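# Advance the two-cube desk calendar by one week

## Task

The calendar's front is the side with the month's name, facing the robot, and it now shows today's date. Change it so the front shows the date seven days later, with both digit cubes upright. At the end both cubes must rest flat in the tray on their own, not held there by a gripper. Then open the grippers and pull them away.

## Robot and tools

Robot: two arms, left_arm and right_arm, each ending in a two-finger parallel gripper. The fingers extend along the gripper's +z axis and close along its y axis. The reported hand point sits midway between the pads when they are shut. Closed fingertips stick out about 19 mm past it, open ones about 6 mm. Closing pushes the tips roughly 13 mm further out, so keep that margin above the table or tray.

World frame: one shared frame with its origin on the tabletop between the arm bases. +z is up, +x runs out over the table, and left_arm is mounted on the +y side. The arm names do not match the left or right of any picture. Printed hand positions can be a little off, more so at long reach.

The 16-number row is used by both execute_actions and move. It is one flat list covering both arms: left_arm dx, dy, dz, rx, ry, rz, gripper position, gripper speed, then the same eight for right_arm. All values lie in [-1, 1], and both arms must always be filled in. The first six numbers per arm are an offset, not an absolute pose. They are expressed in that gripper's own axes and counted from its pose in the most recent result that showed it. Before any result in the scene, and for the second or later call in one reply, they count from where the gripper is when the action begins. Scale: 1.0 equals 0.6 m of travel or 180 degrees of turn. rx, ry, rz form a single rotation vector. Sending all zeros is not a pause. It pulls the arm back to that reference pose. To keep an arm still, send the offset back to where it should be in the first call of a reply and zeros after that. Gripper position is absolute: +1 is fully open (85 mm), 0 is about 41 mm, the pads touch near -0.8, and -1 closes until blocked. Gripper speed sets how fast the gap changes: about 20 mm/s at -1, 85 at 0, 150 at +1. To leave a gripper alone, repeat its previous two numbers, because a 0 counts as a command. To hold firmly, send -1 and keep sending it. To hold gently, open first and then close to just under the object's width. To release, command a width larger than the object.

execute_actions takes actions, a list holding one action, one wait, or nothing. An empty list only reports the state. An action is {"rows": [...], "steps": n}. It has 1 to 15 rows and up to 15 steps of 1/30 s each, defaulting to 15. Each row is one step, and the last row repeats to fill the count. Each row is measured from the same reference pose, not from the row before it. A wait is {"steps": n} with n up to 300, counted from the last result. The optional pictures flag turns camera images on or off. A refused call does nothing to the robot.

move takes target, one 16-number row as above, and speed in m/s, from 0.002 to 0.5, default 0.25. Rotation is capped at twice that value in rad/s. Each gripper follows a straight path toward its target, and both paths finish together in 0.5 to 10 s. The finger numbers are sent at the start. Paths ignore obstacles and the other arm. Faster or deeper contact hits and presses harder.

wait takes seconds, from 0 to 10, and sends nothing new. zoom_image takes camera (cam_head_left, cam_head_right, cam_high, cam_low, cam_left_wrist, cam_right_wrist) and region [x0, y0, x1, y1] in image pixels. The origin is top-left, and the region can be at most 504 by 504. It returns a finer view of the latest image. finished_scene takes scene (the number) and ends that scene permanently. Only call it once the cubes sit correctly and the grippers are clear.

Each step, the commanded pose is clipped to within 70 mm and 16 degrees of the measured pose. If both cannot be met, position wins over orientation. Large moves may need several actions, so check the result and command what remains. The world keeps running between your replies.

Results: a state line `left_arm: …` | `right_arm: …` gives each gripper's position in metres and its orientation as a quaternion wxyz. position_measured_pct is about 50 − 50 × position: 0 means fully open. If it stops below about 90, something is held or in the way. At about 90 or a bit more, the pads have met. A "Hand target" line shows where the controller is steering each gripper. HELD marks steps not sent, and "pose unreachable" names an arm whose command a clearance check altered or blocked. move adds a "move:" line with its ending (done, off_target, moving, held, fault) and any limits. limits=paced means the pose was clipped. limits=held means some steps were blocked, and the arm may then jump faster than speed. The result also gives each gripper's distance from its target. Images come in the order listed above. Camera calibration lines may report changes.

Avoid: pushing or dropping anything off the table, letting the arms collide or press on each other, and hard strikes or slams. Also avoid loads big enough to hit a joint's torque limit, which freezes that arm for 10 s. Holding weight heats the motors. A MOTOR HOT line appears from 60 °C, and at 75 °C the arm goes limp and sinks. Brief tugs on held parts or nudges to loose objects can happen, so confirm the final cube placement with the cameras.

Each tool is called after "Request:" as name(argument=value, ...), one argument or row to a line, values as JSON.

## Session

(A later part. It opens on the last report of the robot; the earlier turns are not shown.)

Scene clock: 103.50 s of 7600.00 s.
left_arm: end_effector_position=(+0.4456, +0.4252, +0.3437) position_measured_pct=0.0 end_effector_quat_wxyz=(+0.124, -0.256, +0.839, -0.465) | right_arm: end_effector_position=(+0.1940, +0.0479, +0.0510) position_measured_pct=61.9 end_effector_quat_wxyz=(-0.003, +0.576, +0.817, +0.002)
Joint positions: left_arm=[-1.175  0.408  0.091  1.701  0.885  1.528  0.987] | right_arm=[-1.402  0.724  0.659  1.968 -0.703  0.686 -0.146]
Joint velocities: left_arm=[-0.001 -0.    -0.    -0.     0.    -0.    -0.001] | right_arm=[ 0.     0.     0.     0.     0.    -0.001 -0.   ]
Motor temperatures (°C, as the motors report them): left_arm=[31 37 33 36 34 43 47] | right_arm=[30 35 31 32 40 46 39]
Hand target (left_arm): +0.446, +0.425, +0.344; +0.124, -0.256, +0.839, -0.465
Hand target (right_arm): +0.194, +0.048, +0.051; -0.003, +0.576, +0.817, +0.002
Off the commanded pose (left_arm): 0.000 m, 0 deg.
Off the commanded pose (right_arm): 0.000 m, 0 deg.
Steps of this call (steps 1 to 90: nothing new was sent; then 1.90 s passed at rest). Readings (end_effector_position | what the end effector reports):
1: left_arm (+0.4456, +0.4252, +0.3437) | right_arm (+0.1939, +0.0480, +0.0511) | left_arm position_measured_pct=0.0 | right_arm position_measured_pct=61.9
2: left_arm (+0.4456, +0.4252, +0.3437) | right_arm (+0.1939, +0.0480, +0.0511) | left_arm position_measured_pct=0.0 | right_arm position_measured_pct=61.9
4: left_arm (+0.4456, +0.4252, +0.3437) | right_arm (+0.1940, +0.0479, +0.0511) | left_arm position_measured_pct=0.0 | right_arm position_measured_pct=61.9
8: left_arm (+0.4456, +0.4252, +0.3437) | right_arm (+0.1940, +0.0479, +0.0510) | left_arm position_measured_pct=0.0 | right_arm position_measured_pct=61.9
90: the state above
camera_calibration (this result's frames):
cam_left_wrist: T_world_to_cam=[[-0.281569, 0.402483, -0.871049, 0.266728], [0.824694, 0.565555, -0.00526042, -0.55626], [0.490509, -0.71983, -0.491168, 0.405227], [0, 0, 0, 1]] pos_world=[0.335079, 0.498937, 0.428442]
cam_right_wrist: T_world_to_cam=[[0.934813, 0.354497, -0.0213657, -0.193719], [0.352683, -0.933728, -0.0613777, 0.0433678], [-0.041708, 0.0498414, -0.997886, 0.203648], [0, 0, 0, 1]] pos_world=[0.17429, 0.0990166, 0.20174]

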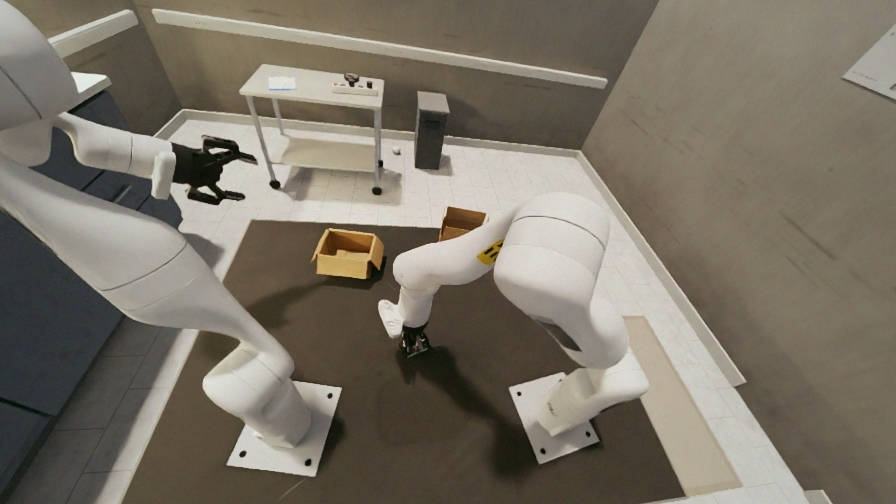

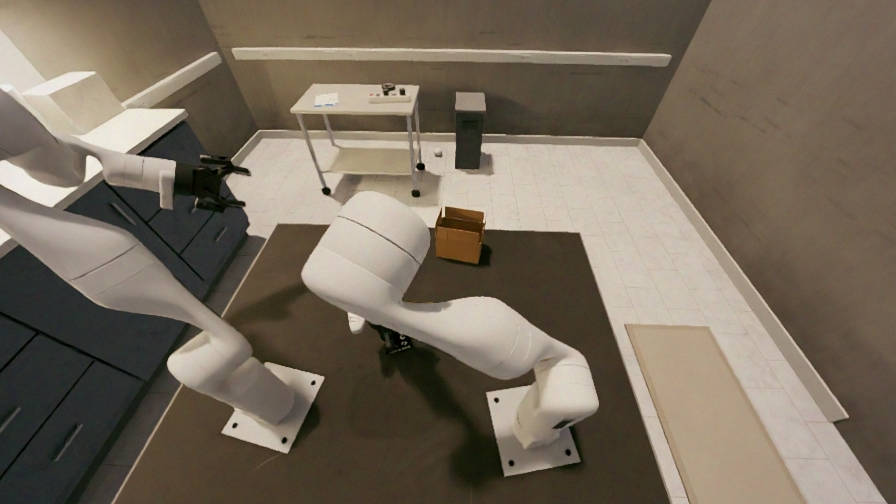

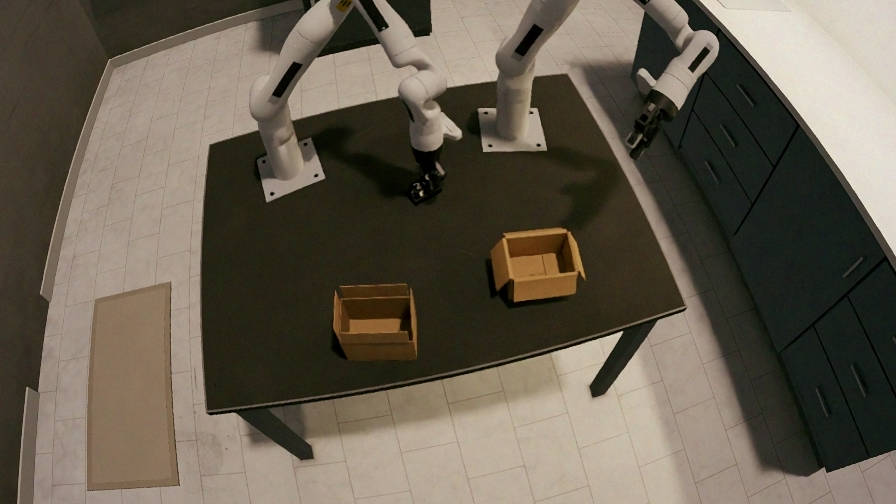

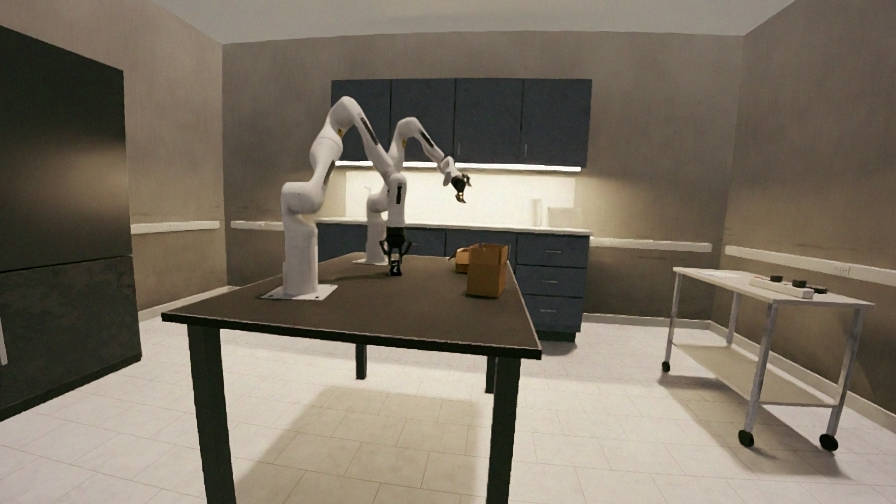

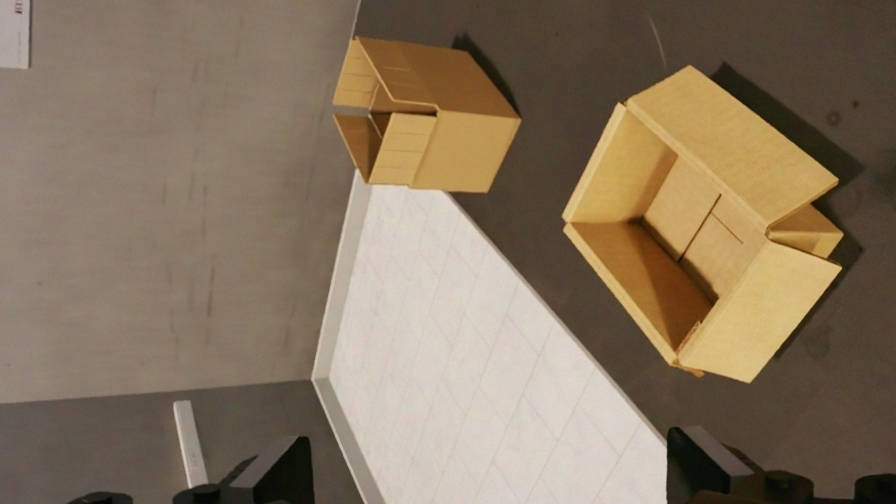

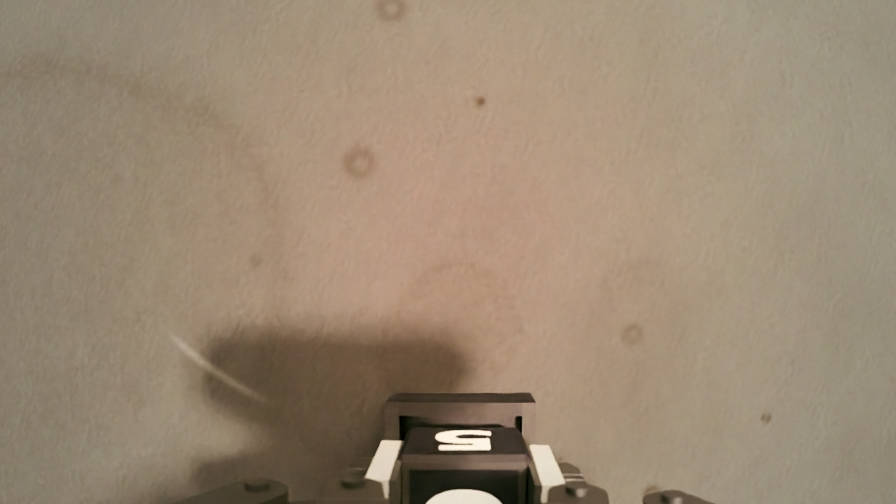

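Request:
move(
  target=[0,0,0,0,0,0,1,0,0,0,0.0225,0,0,0,-1,0.3],
  speed=0.02,
)

Scene clock: 105.37 s of 7600.00 s.
left_arm: end_effector_position=(+0.4456, +0.4252, +0.3437) position_measured_pct=0.0 end_effector_quat_wxyz=(+0.124, -0.256, +0.839, -0.465) | right_arm: end_effector_position=(+0.1939, +0.0483, +0.0379) position_measured_pct=61.9 end_effector_quat_wxyz=(-0.003, +0.576, +0.817, +0.003)
Joint positions: left_arm=[-1.175  0.408  0.091  1.701  0.885  1.528  0.987] | right_arm=[-1.384  0.748  0.631  1.975 -0.731  0.653 -0.124]
Joint velocities: left_arm=[-0.001 -0.    -0.     0.001  0.    -0.    -0.   ] | right_arm=[ 0.001  0.     0.    -0.    -0.001  0.001  0.001]
Motor temperatures (°C, as the motors report them): left_arm=[31 37 33 36 34 43 47] | right_arm=[30 35 31 32 40 46 39]
Hand target (left_arm): +0.446, +0.425, +0.344; +0.124, -0.256, +0.839, -0.465
Hand target (right_arm): +0.194, +0.048, +0.037; -0.003, +0.576, +0.817, +0.002
Off the commanded pose (left_arm): 0.000 m, 0 deg.
Off the commanded pose (right_arm): 0.000 m, 0 deg.
move: done
camera_calibration (this result's frames):
cam_left_wrist: T_world_to_cam=[[-0.281569, 0.402483, -0.871049, 0.266728], [0.824693, 0.565556, -0.00526002, -0.556261], [0.49051, -0.719829, -0.491168, 0.405226], [0, 0, 0, 1]] pos_world=[0.335079, 0.498937, 0.428441]
cam_right_wrist: T_world_to_cam=[[0.934728, 0.354736, -0.0211239, -0.194072], [0.352892, -0.933584, -0.0623611, 0.0429691], [-0.0418427, 0.0508362, -0.99783, 0.190493], [0, 0, 0, 1]] pos_world=[0.174212, 0.0992757, 0.18866]

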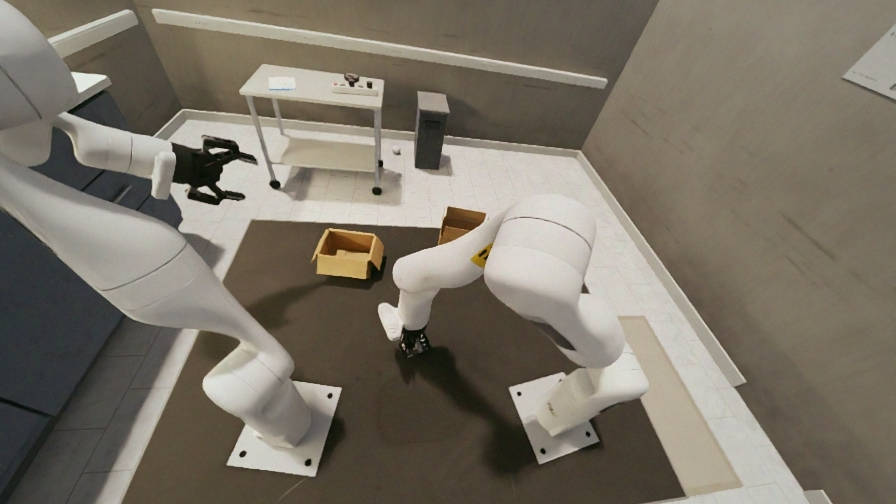

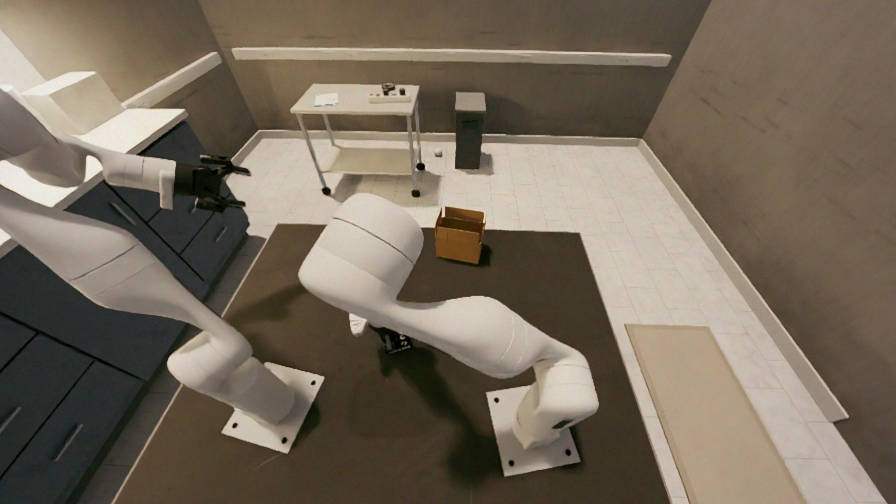

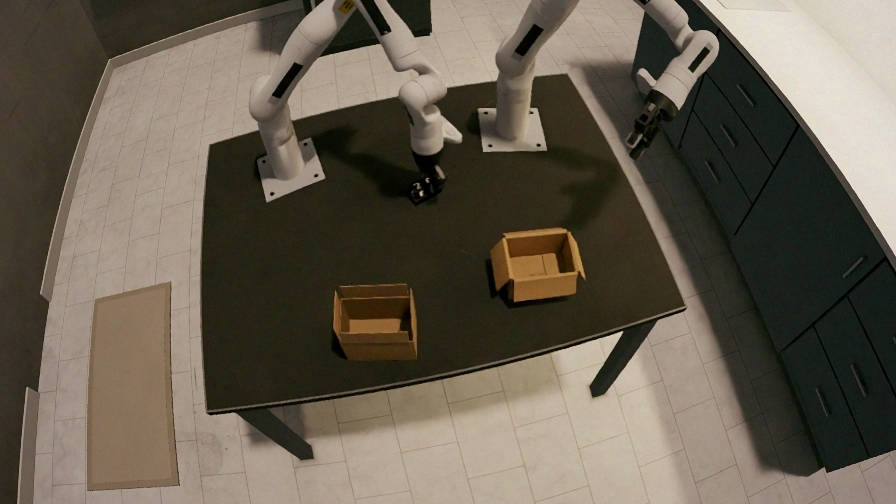

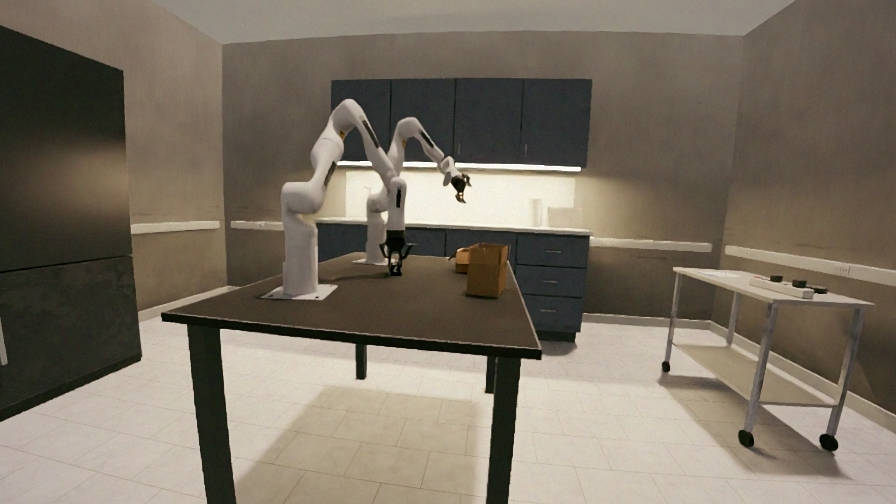

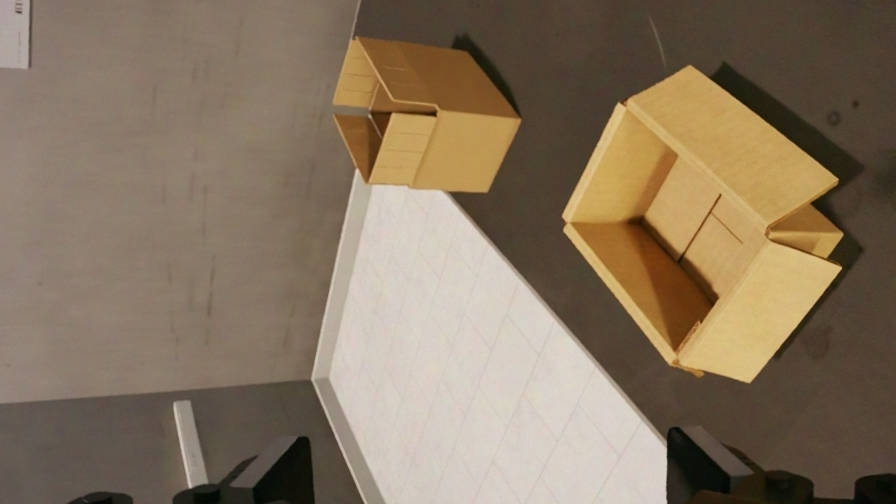

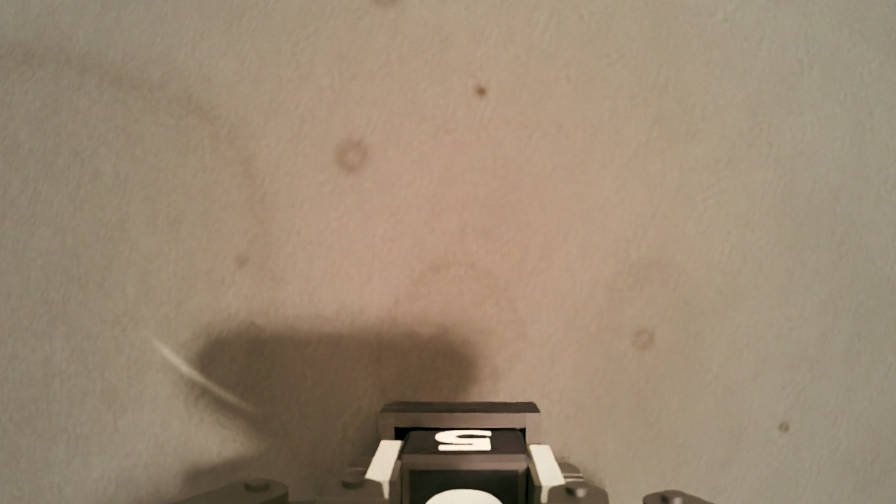

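Seated. Release, then lift.

Request:
execute_actions(
  actions=[
    {"rows":[[0,0,0,0,0,0,1,0,0,0,0,0,0,0,0.5,0]],"steps":12},
  ],
  pictures=false,
)

Request:
move(
  target=[0,0,0,0,0,0,1,0,0,0,-0.12,0,0,0,0.5,0],
  speed=0.15,
)

Request:
move(
  target=[0,0,0,0,0,0,1,0,-0.4,0,-0.15,0,0,0,0.5,0],
  speed=0.3,
)

Request:
zoom_image(
  camera="cam_head_left",
  region=[370,300,470,390],
)

Scene clock: 108.87 s of 7600.00 s.
left_arm: end_effector_position=(+0.4456, +0.4252, +0.3437) position_measured_pct=0.0 end_effector_quat_wxyz=(+0.124, -0.256, +0.839, -0.465) | right_arm: end_effector_position=(+0.1939, +0.0483, +0.0379) position_measured_pct=34.1 end_effector_quat_wxyz=(-0.003, +0.576, +0.817, +0.003)
Joint positions: left_arm=[-1.175  0.408  0.091  1.701  0.885  1.528  0.987] | right_arm=[-1.384  0.748  0.631  1.975 -0.731  0.653 -0.124]
Joint velocities: left_arm=[-0.001  0.    -0.001  0.001  0.001  0.001 -0.   ] | right_arm=[ 0.     0.     0.    -0.     0.    -0.002  0.   ]
Motor temperatures (°C, as the motors report them): left_arm=[31 37 33 36 34 43 47] | right_arm=[30 35 31 32 40 46 39]
Hand target (left_arm): +0.446, +0.425, +0.344; +0.124, -0.256, +0.839, -0.465
Hand target (right_arm): +0.194, +0.048, +0.038; -0.003, +0.576, +0.817, +0.003
Off the commanded pose (left_arm): 0.000 m, 0 deg.
Off the commanded pose (right_arm): 0.000 m, 0 deg.
Steps of this call (steps 1 to 90: nothing new was sent; then 0.10 s passed at rest; steps 91 to 102: all 12 steps of this action). Readings (end_effector_position | what the end effector reports):
91: left_arm (+0.4456, +0.4252, +0.3437) | right_arm (+0.1939, +0.0484, +0.0380) | left_arm position_measured_pct=0.0 | right_arm position_measured_pct=61.9
92: left_arm (+0.4456, +0.4252, +0.3437) | right_arm (+0.1939, +0.0485, +0.0381) | left_arm position_measured_pct=0.0 | right_arm position_measured_pct=61.9
94: left_arm (+0.4456, +0.4252, +0.3437) | right_arm (+0.1939, +0.0484, +0.0380) | left_arm position_measured_pct=0.0 | right_arm position_measured_pct=57.1
98: left_arm (+0.4456, +0.4252, +0.3437) | right_arm (+0.1939, +0.0483, +0.0379) | left_arm position_measured_pct=0.0 | right_arm position_measured_pct=46.0
102: the state above

Scene clock: 110.13 s of 7600.00 s.
left_arm: end_effector_position=(+0.4456, +0.4252, +0.3436) position_measured_pct=0.0 end_effector_quat_wxyz=(+0.124, -0.256, +0.839, -0.465) | right_arm: end_effector_position=(+0.1944, +0.0473, +0.1100) position_measured_pct=25.0 end_effector_quat_wxyz=(-0.002, +0.576, +0.817, +0.002)
Joint positions: left_arm=[-1.175  0.408  0.091  1.701  0.885  1.528  0.987] | right_arm=[-1.476  0.619  0.766  1.921 -0.583  0.831 -0.244]
Joint velocities: left_arm=[-0.    -0.    -0.     0.001  0.001  0.     0.   ] | right_arm=[-0.003 -0.003 -0.    -0.     0.001 -0.001 -0.001]
Motor temperatures (°C, as the motors report them): left_arm=[31 37 33 36 34 43 47] | right_arm=[30 35 31 32 40 46 39]
Hand target (left_arm): +0.446, +0.425, +0.344; +0.124, -0.256, +0.839, -0.465
Hand target (right_arm): +0.194, +0.047, +0.110; -0.002, +0.576, +0.817, +0.003
Off the commanded pose (left_arm): 0.000 m, 0 deg.
Off the commanded pose (right_arm): 0.001 m, 0 deg.
move: done
camera_calibration (this result's frames):
cam_left_wrist: T_world_to_cam=[[-0.281569, 0.402482, -0.871049, 0.266728], [0.824692, 0.565558, -0.0052592, -0.556263], [0.490512, -0.719828, -0.491167, 0.405225], [0, 0, 0, 1]] pos_world=[0.335081, 0.498938, 0.42844]
cam_right_wrist: T_world_to_cam=[[0.935083, 0.353817, -0.020796, -0.192737], [0.35203, -0.933971, -0.0614289, 0.0464691], [-0.0411575, 0.0501203, -0.997895, 0.262401], [0, 0, 0, 1]] pos_world=[0.174666, 0.0984427, 0.260695]

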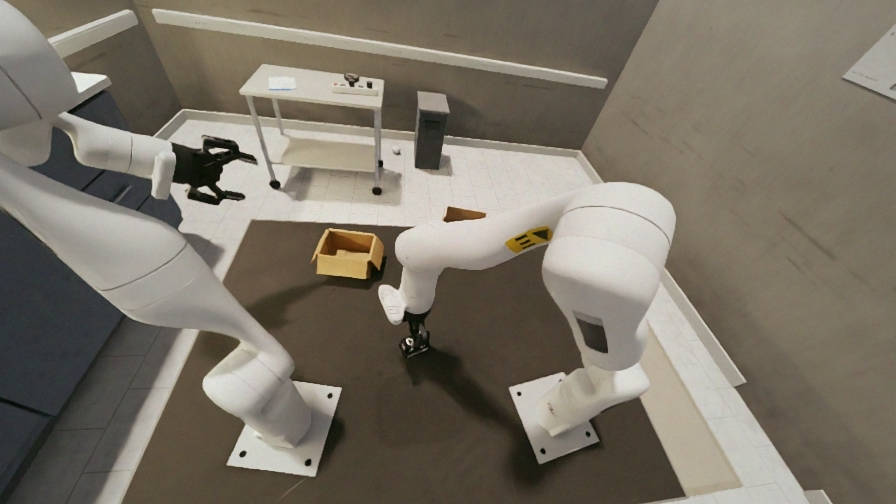

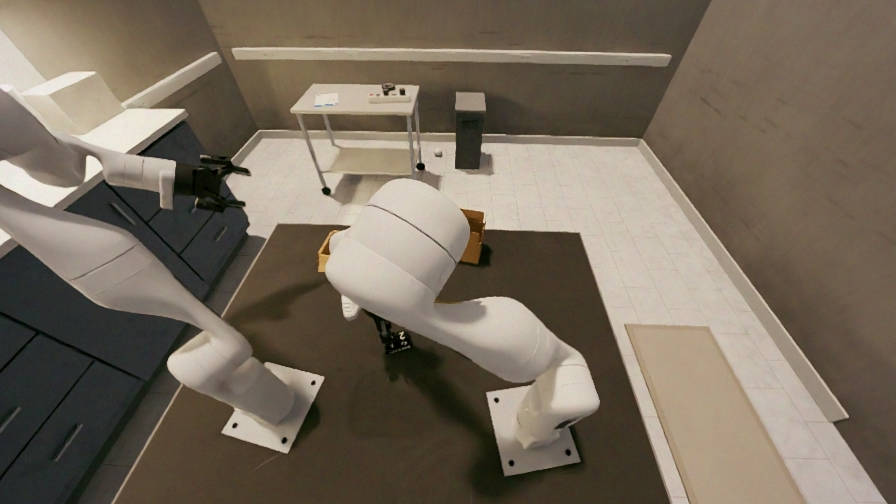

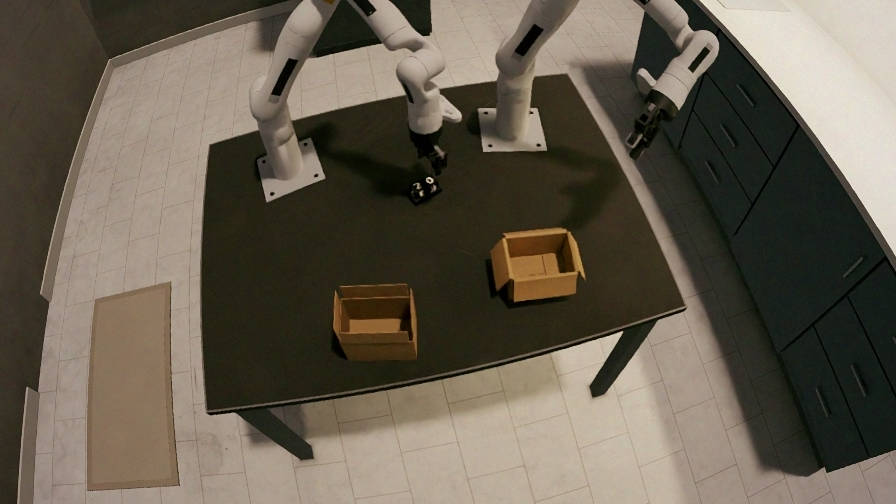

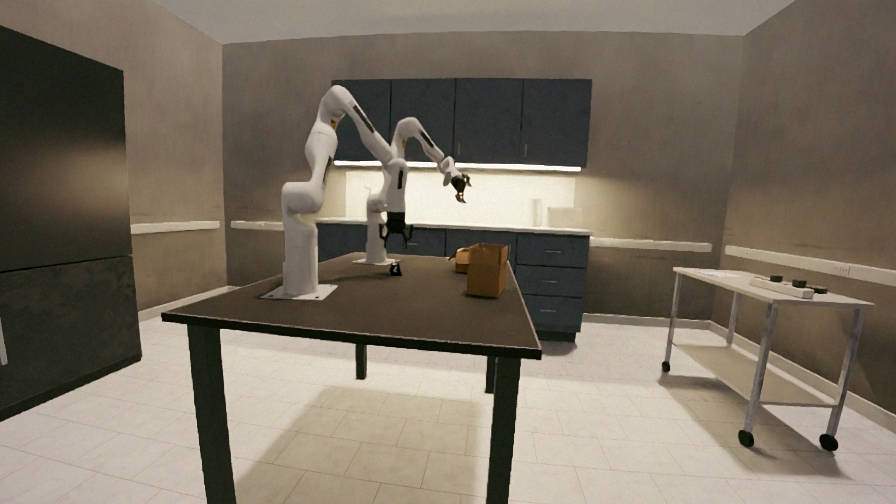

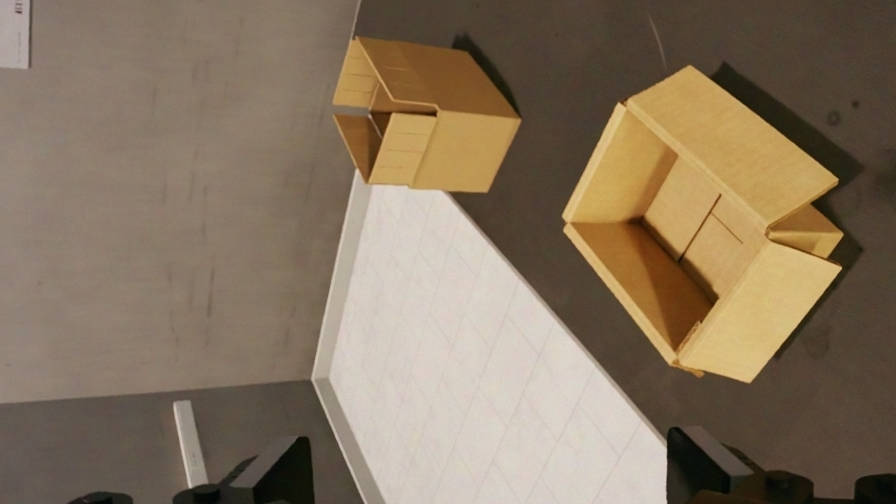

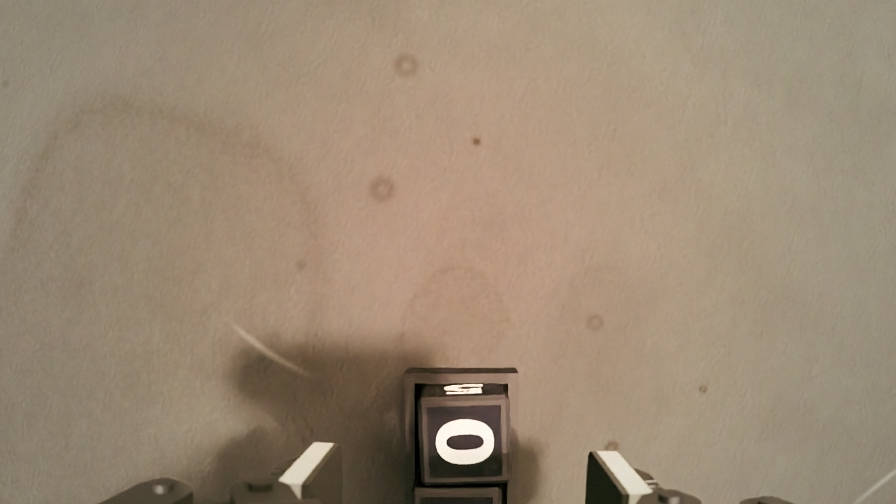

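Scene clock: 111.40 s of 7600.00 s.
left_arm: end_effector_position=(+0.4456, +0.4252, +0.3436) position_measured_pct=0.0 end_effector_quat_wxyz=(+0.124, -0.256, +0.839, -0.465) | right_arm: end_effector_position=(+0.2747, -0.1805, +0.1977) position_measured_pct=25.0 end_effector_quat_wxyz=(-0.002, +0.577, +0.817, +0.001)
Joint positions: left_arm=[-1.175  0.408  0.091  1.701  0.885  1.528  0.987] | right_arm=[-1.245  0.22   1.048  2.118 -0.245  0.927  0.092]
Joint velocities: left_arm=[ 0.     0.    -0.     0.001 -0.001  0.001 -0.001] | right_arm=[ 0.002 -0.009  0.007 -0.001 -0.003 -0.001  0.004]
Motor temperatures (°C, as the motors report them): left_arm=[31 37 33 36 34 43 47] | right_arm=[30 35 31 32 40 46 39]
Hand target (left_arm): +0.446, +0.425, +0.344; +0.124, -0.256, +0.839, -0.465
Hand target (right_arm): +0.275, -0.181, +0.198; -0.002, +0.577, +0.817, +0.002
Off the commanded pose (left_arm): 0.000 m, 0 deg.
Off the commanded pose (right_arm): 0.001 m, 0 deg.
move: done
camera_calibration (this result's frames):
cam_left_wrist: T_world_to_cam=[[-0.281569, 0.402482, -0.87105, 0.266727], [0.824692, 0.565558, -0.00525876, -0.556265], [0.490513, -0.719828, -0.491167, 0.405224], [0, 0, 0, 1]] pos_world=[0.335081, 0.498939, 0.42844]
cam_right_wrist: T_world_to_cam=[[0.935342, 0.353014, -0.0227126, -0.185239], [0.351214, -0.934402, -0.0595025, -0.189454], [-0.0422279, 0.0476782, -0.99797, 0.364521], [0, 0, 0, 1]] pos_world=[0.255193, -0.129014, 0.348301]

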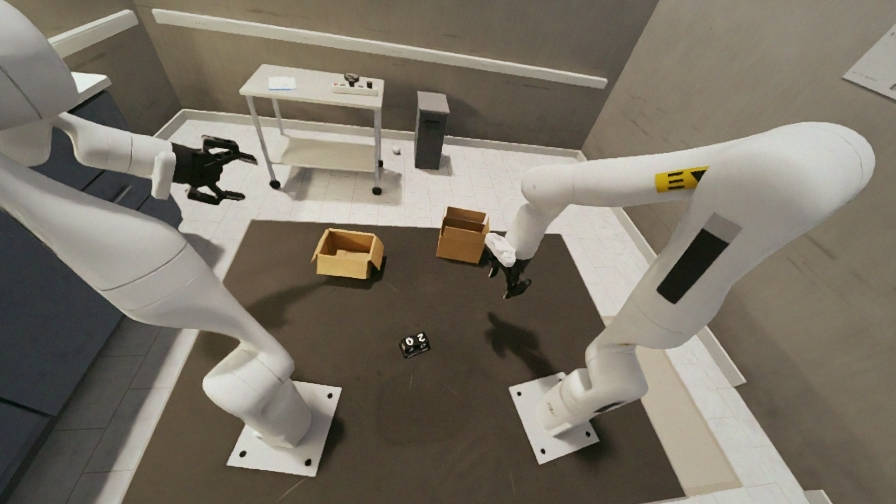

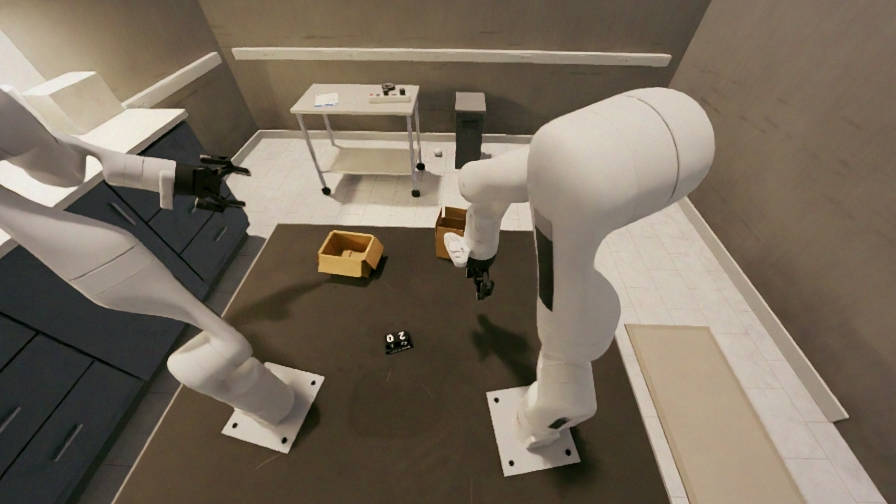

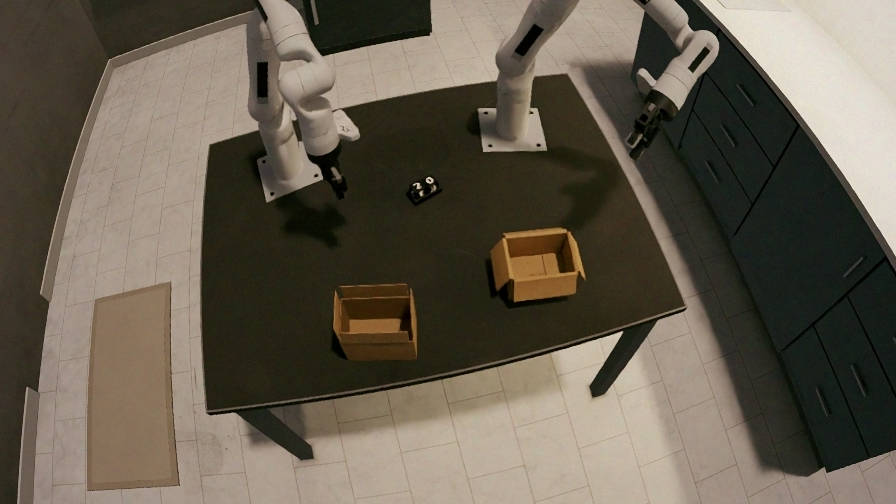

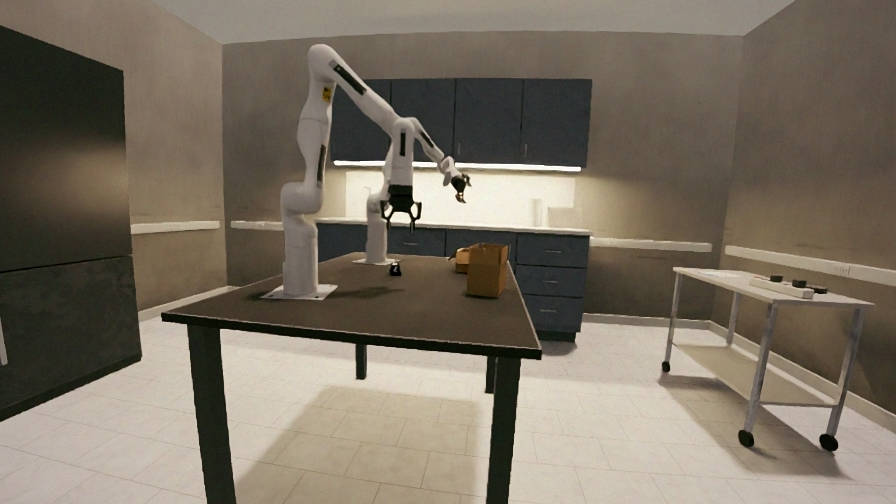

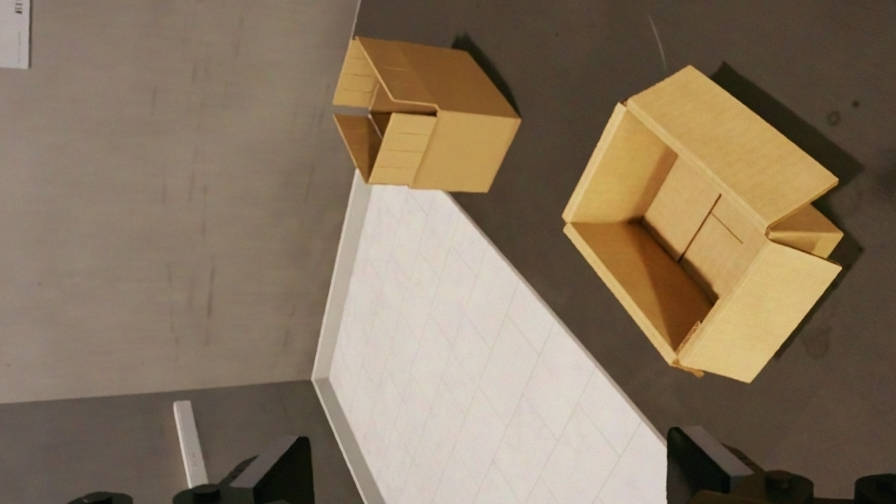

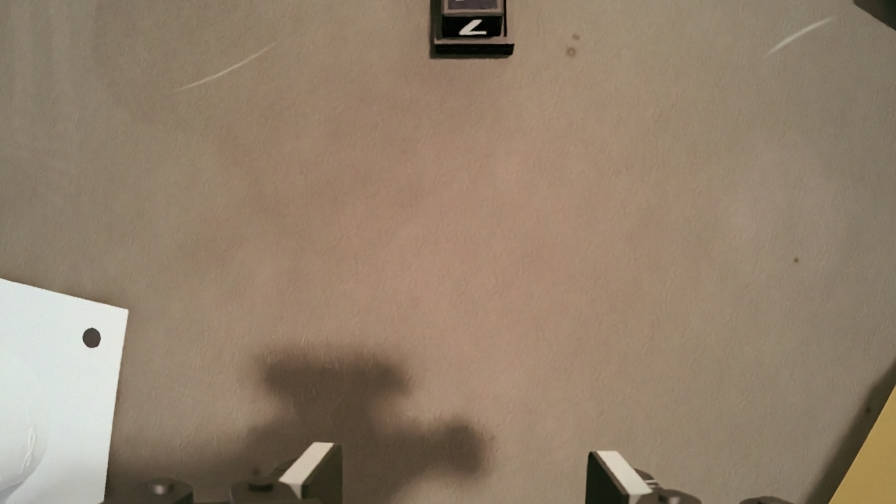

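Region (370, 300, 470, 390) of cam_head_left's 896x504 image, scaled by 5.040, with more detail than that image has; it fills the top 454 rows of this view, and the rest is white.

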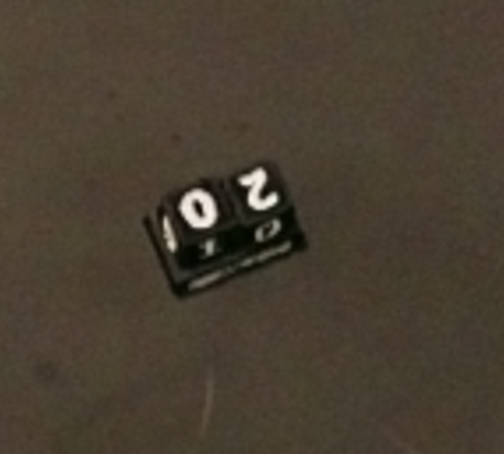

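Request:
zoom_image(
  camera="cam_head_left",
  region=[395,328,435,362],
)

Region (395, 328, 435, 362) of cam_head_left's 896x504 image, scaled by 12.600, with more detail than that image has; it fills the top 428 rows of this view, and the rest is white.

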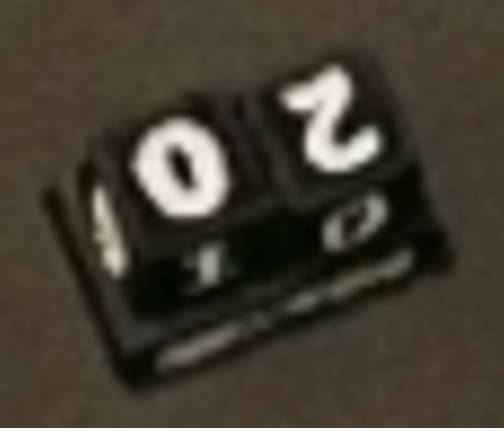

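Request:
finished_scene(
  scene=2,
)

The scene is finished: the task was done.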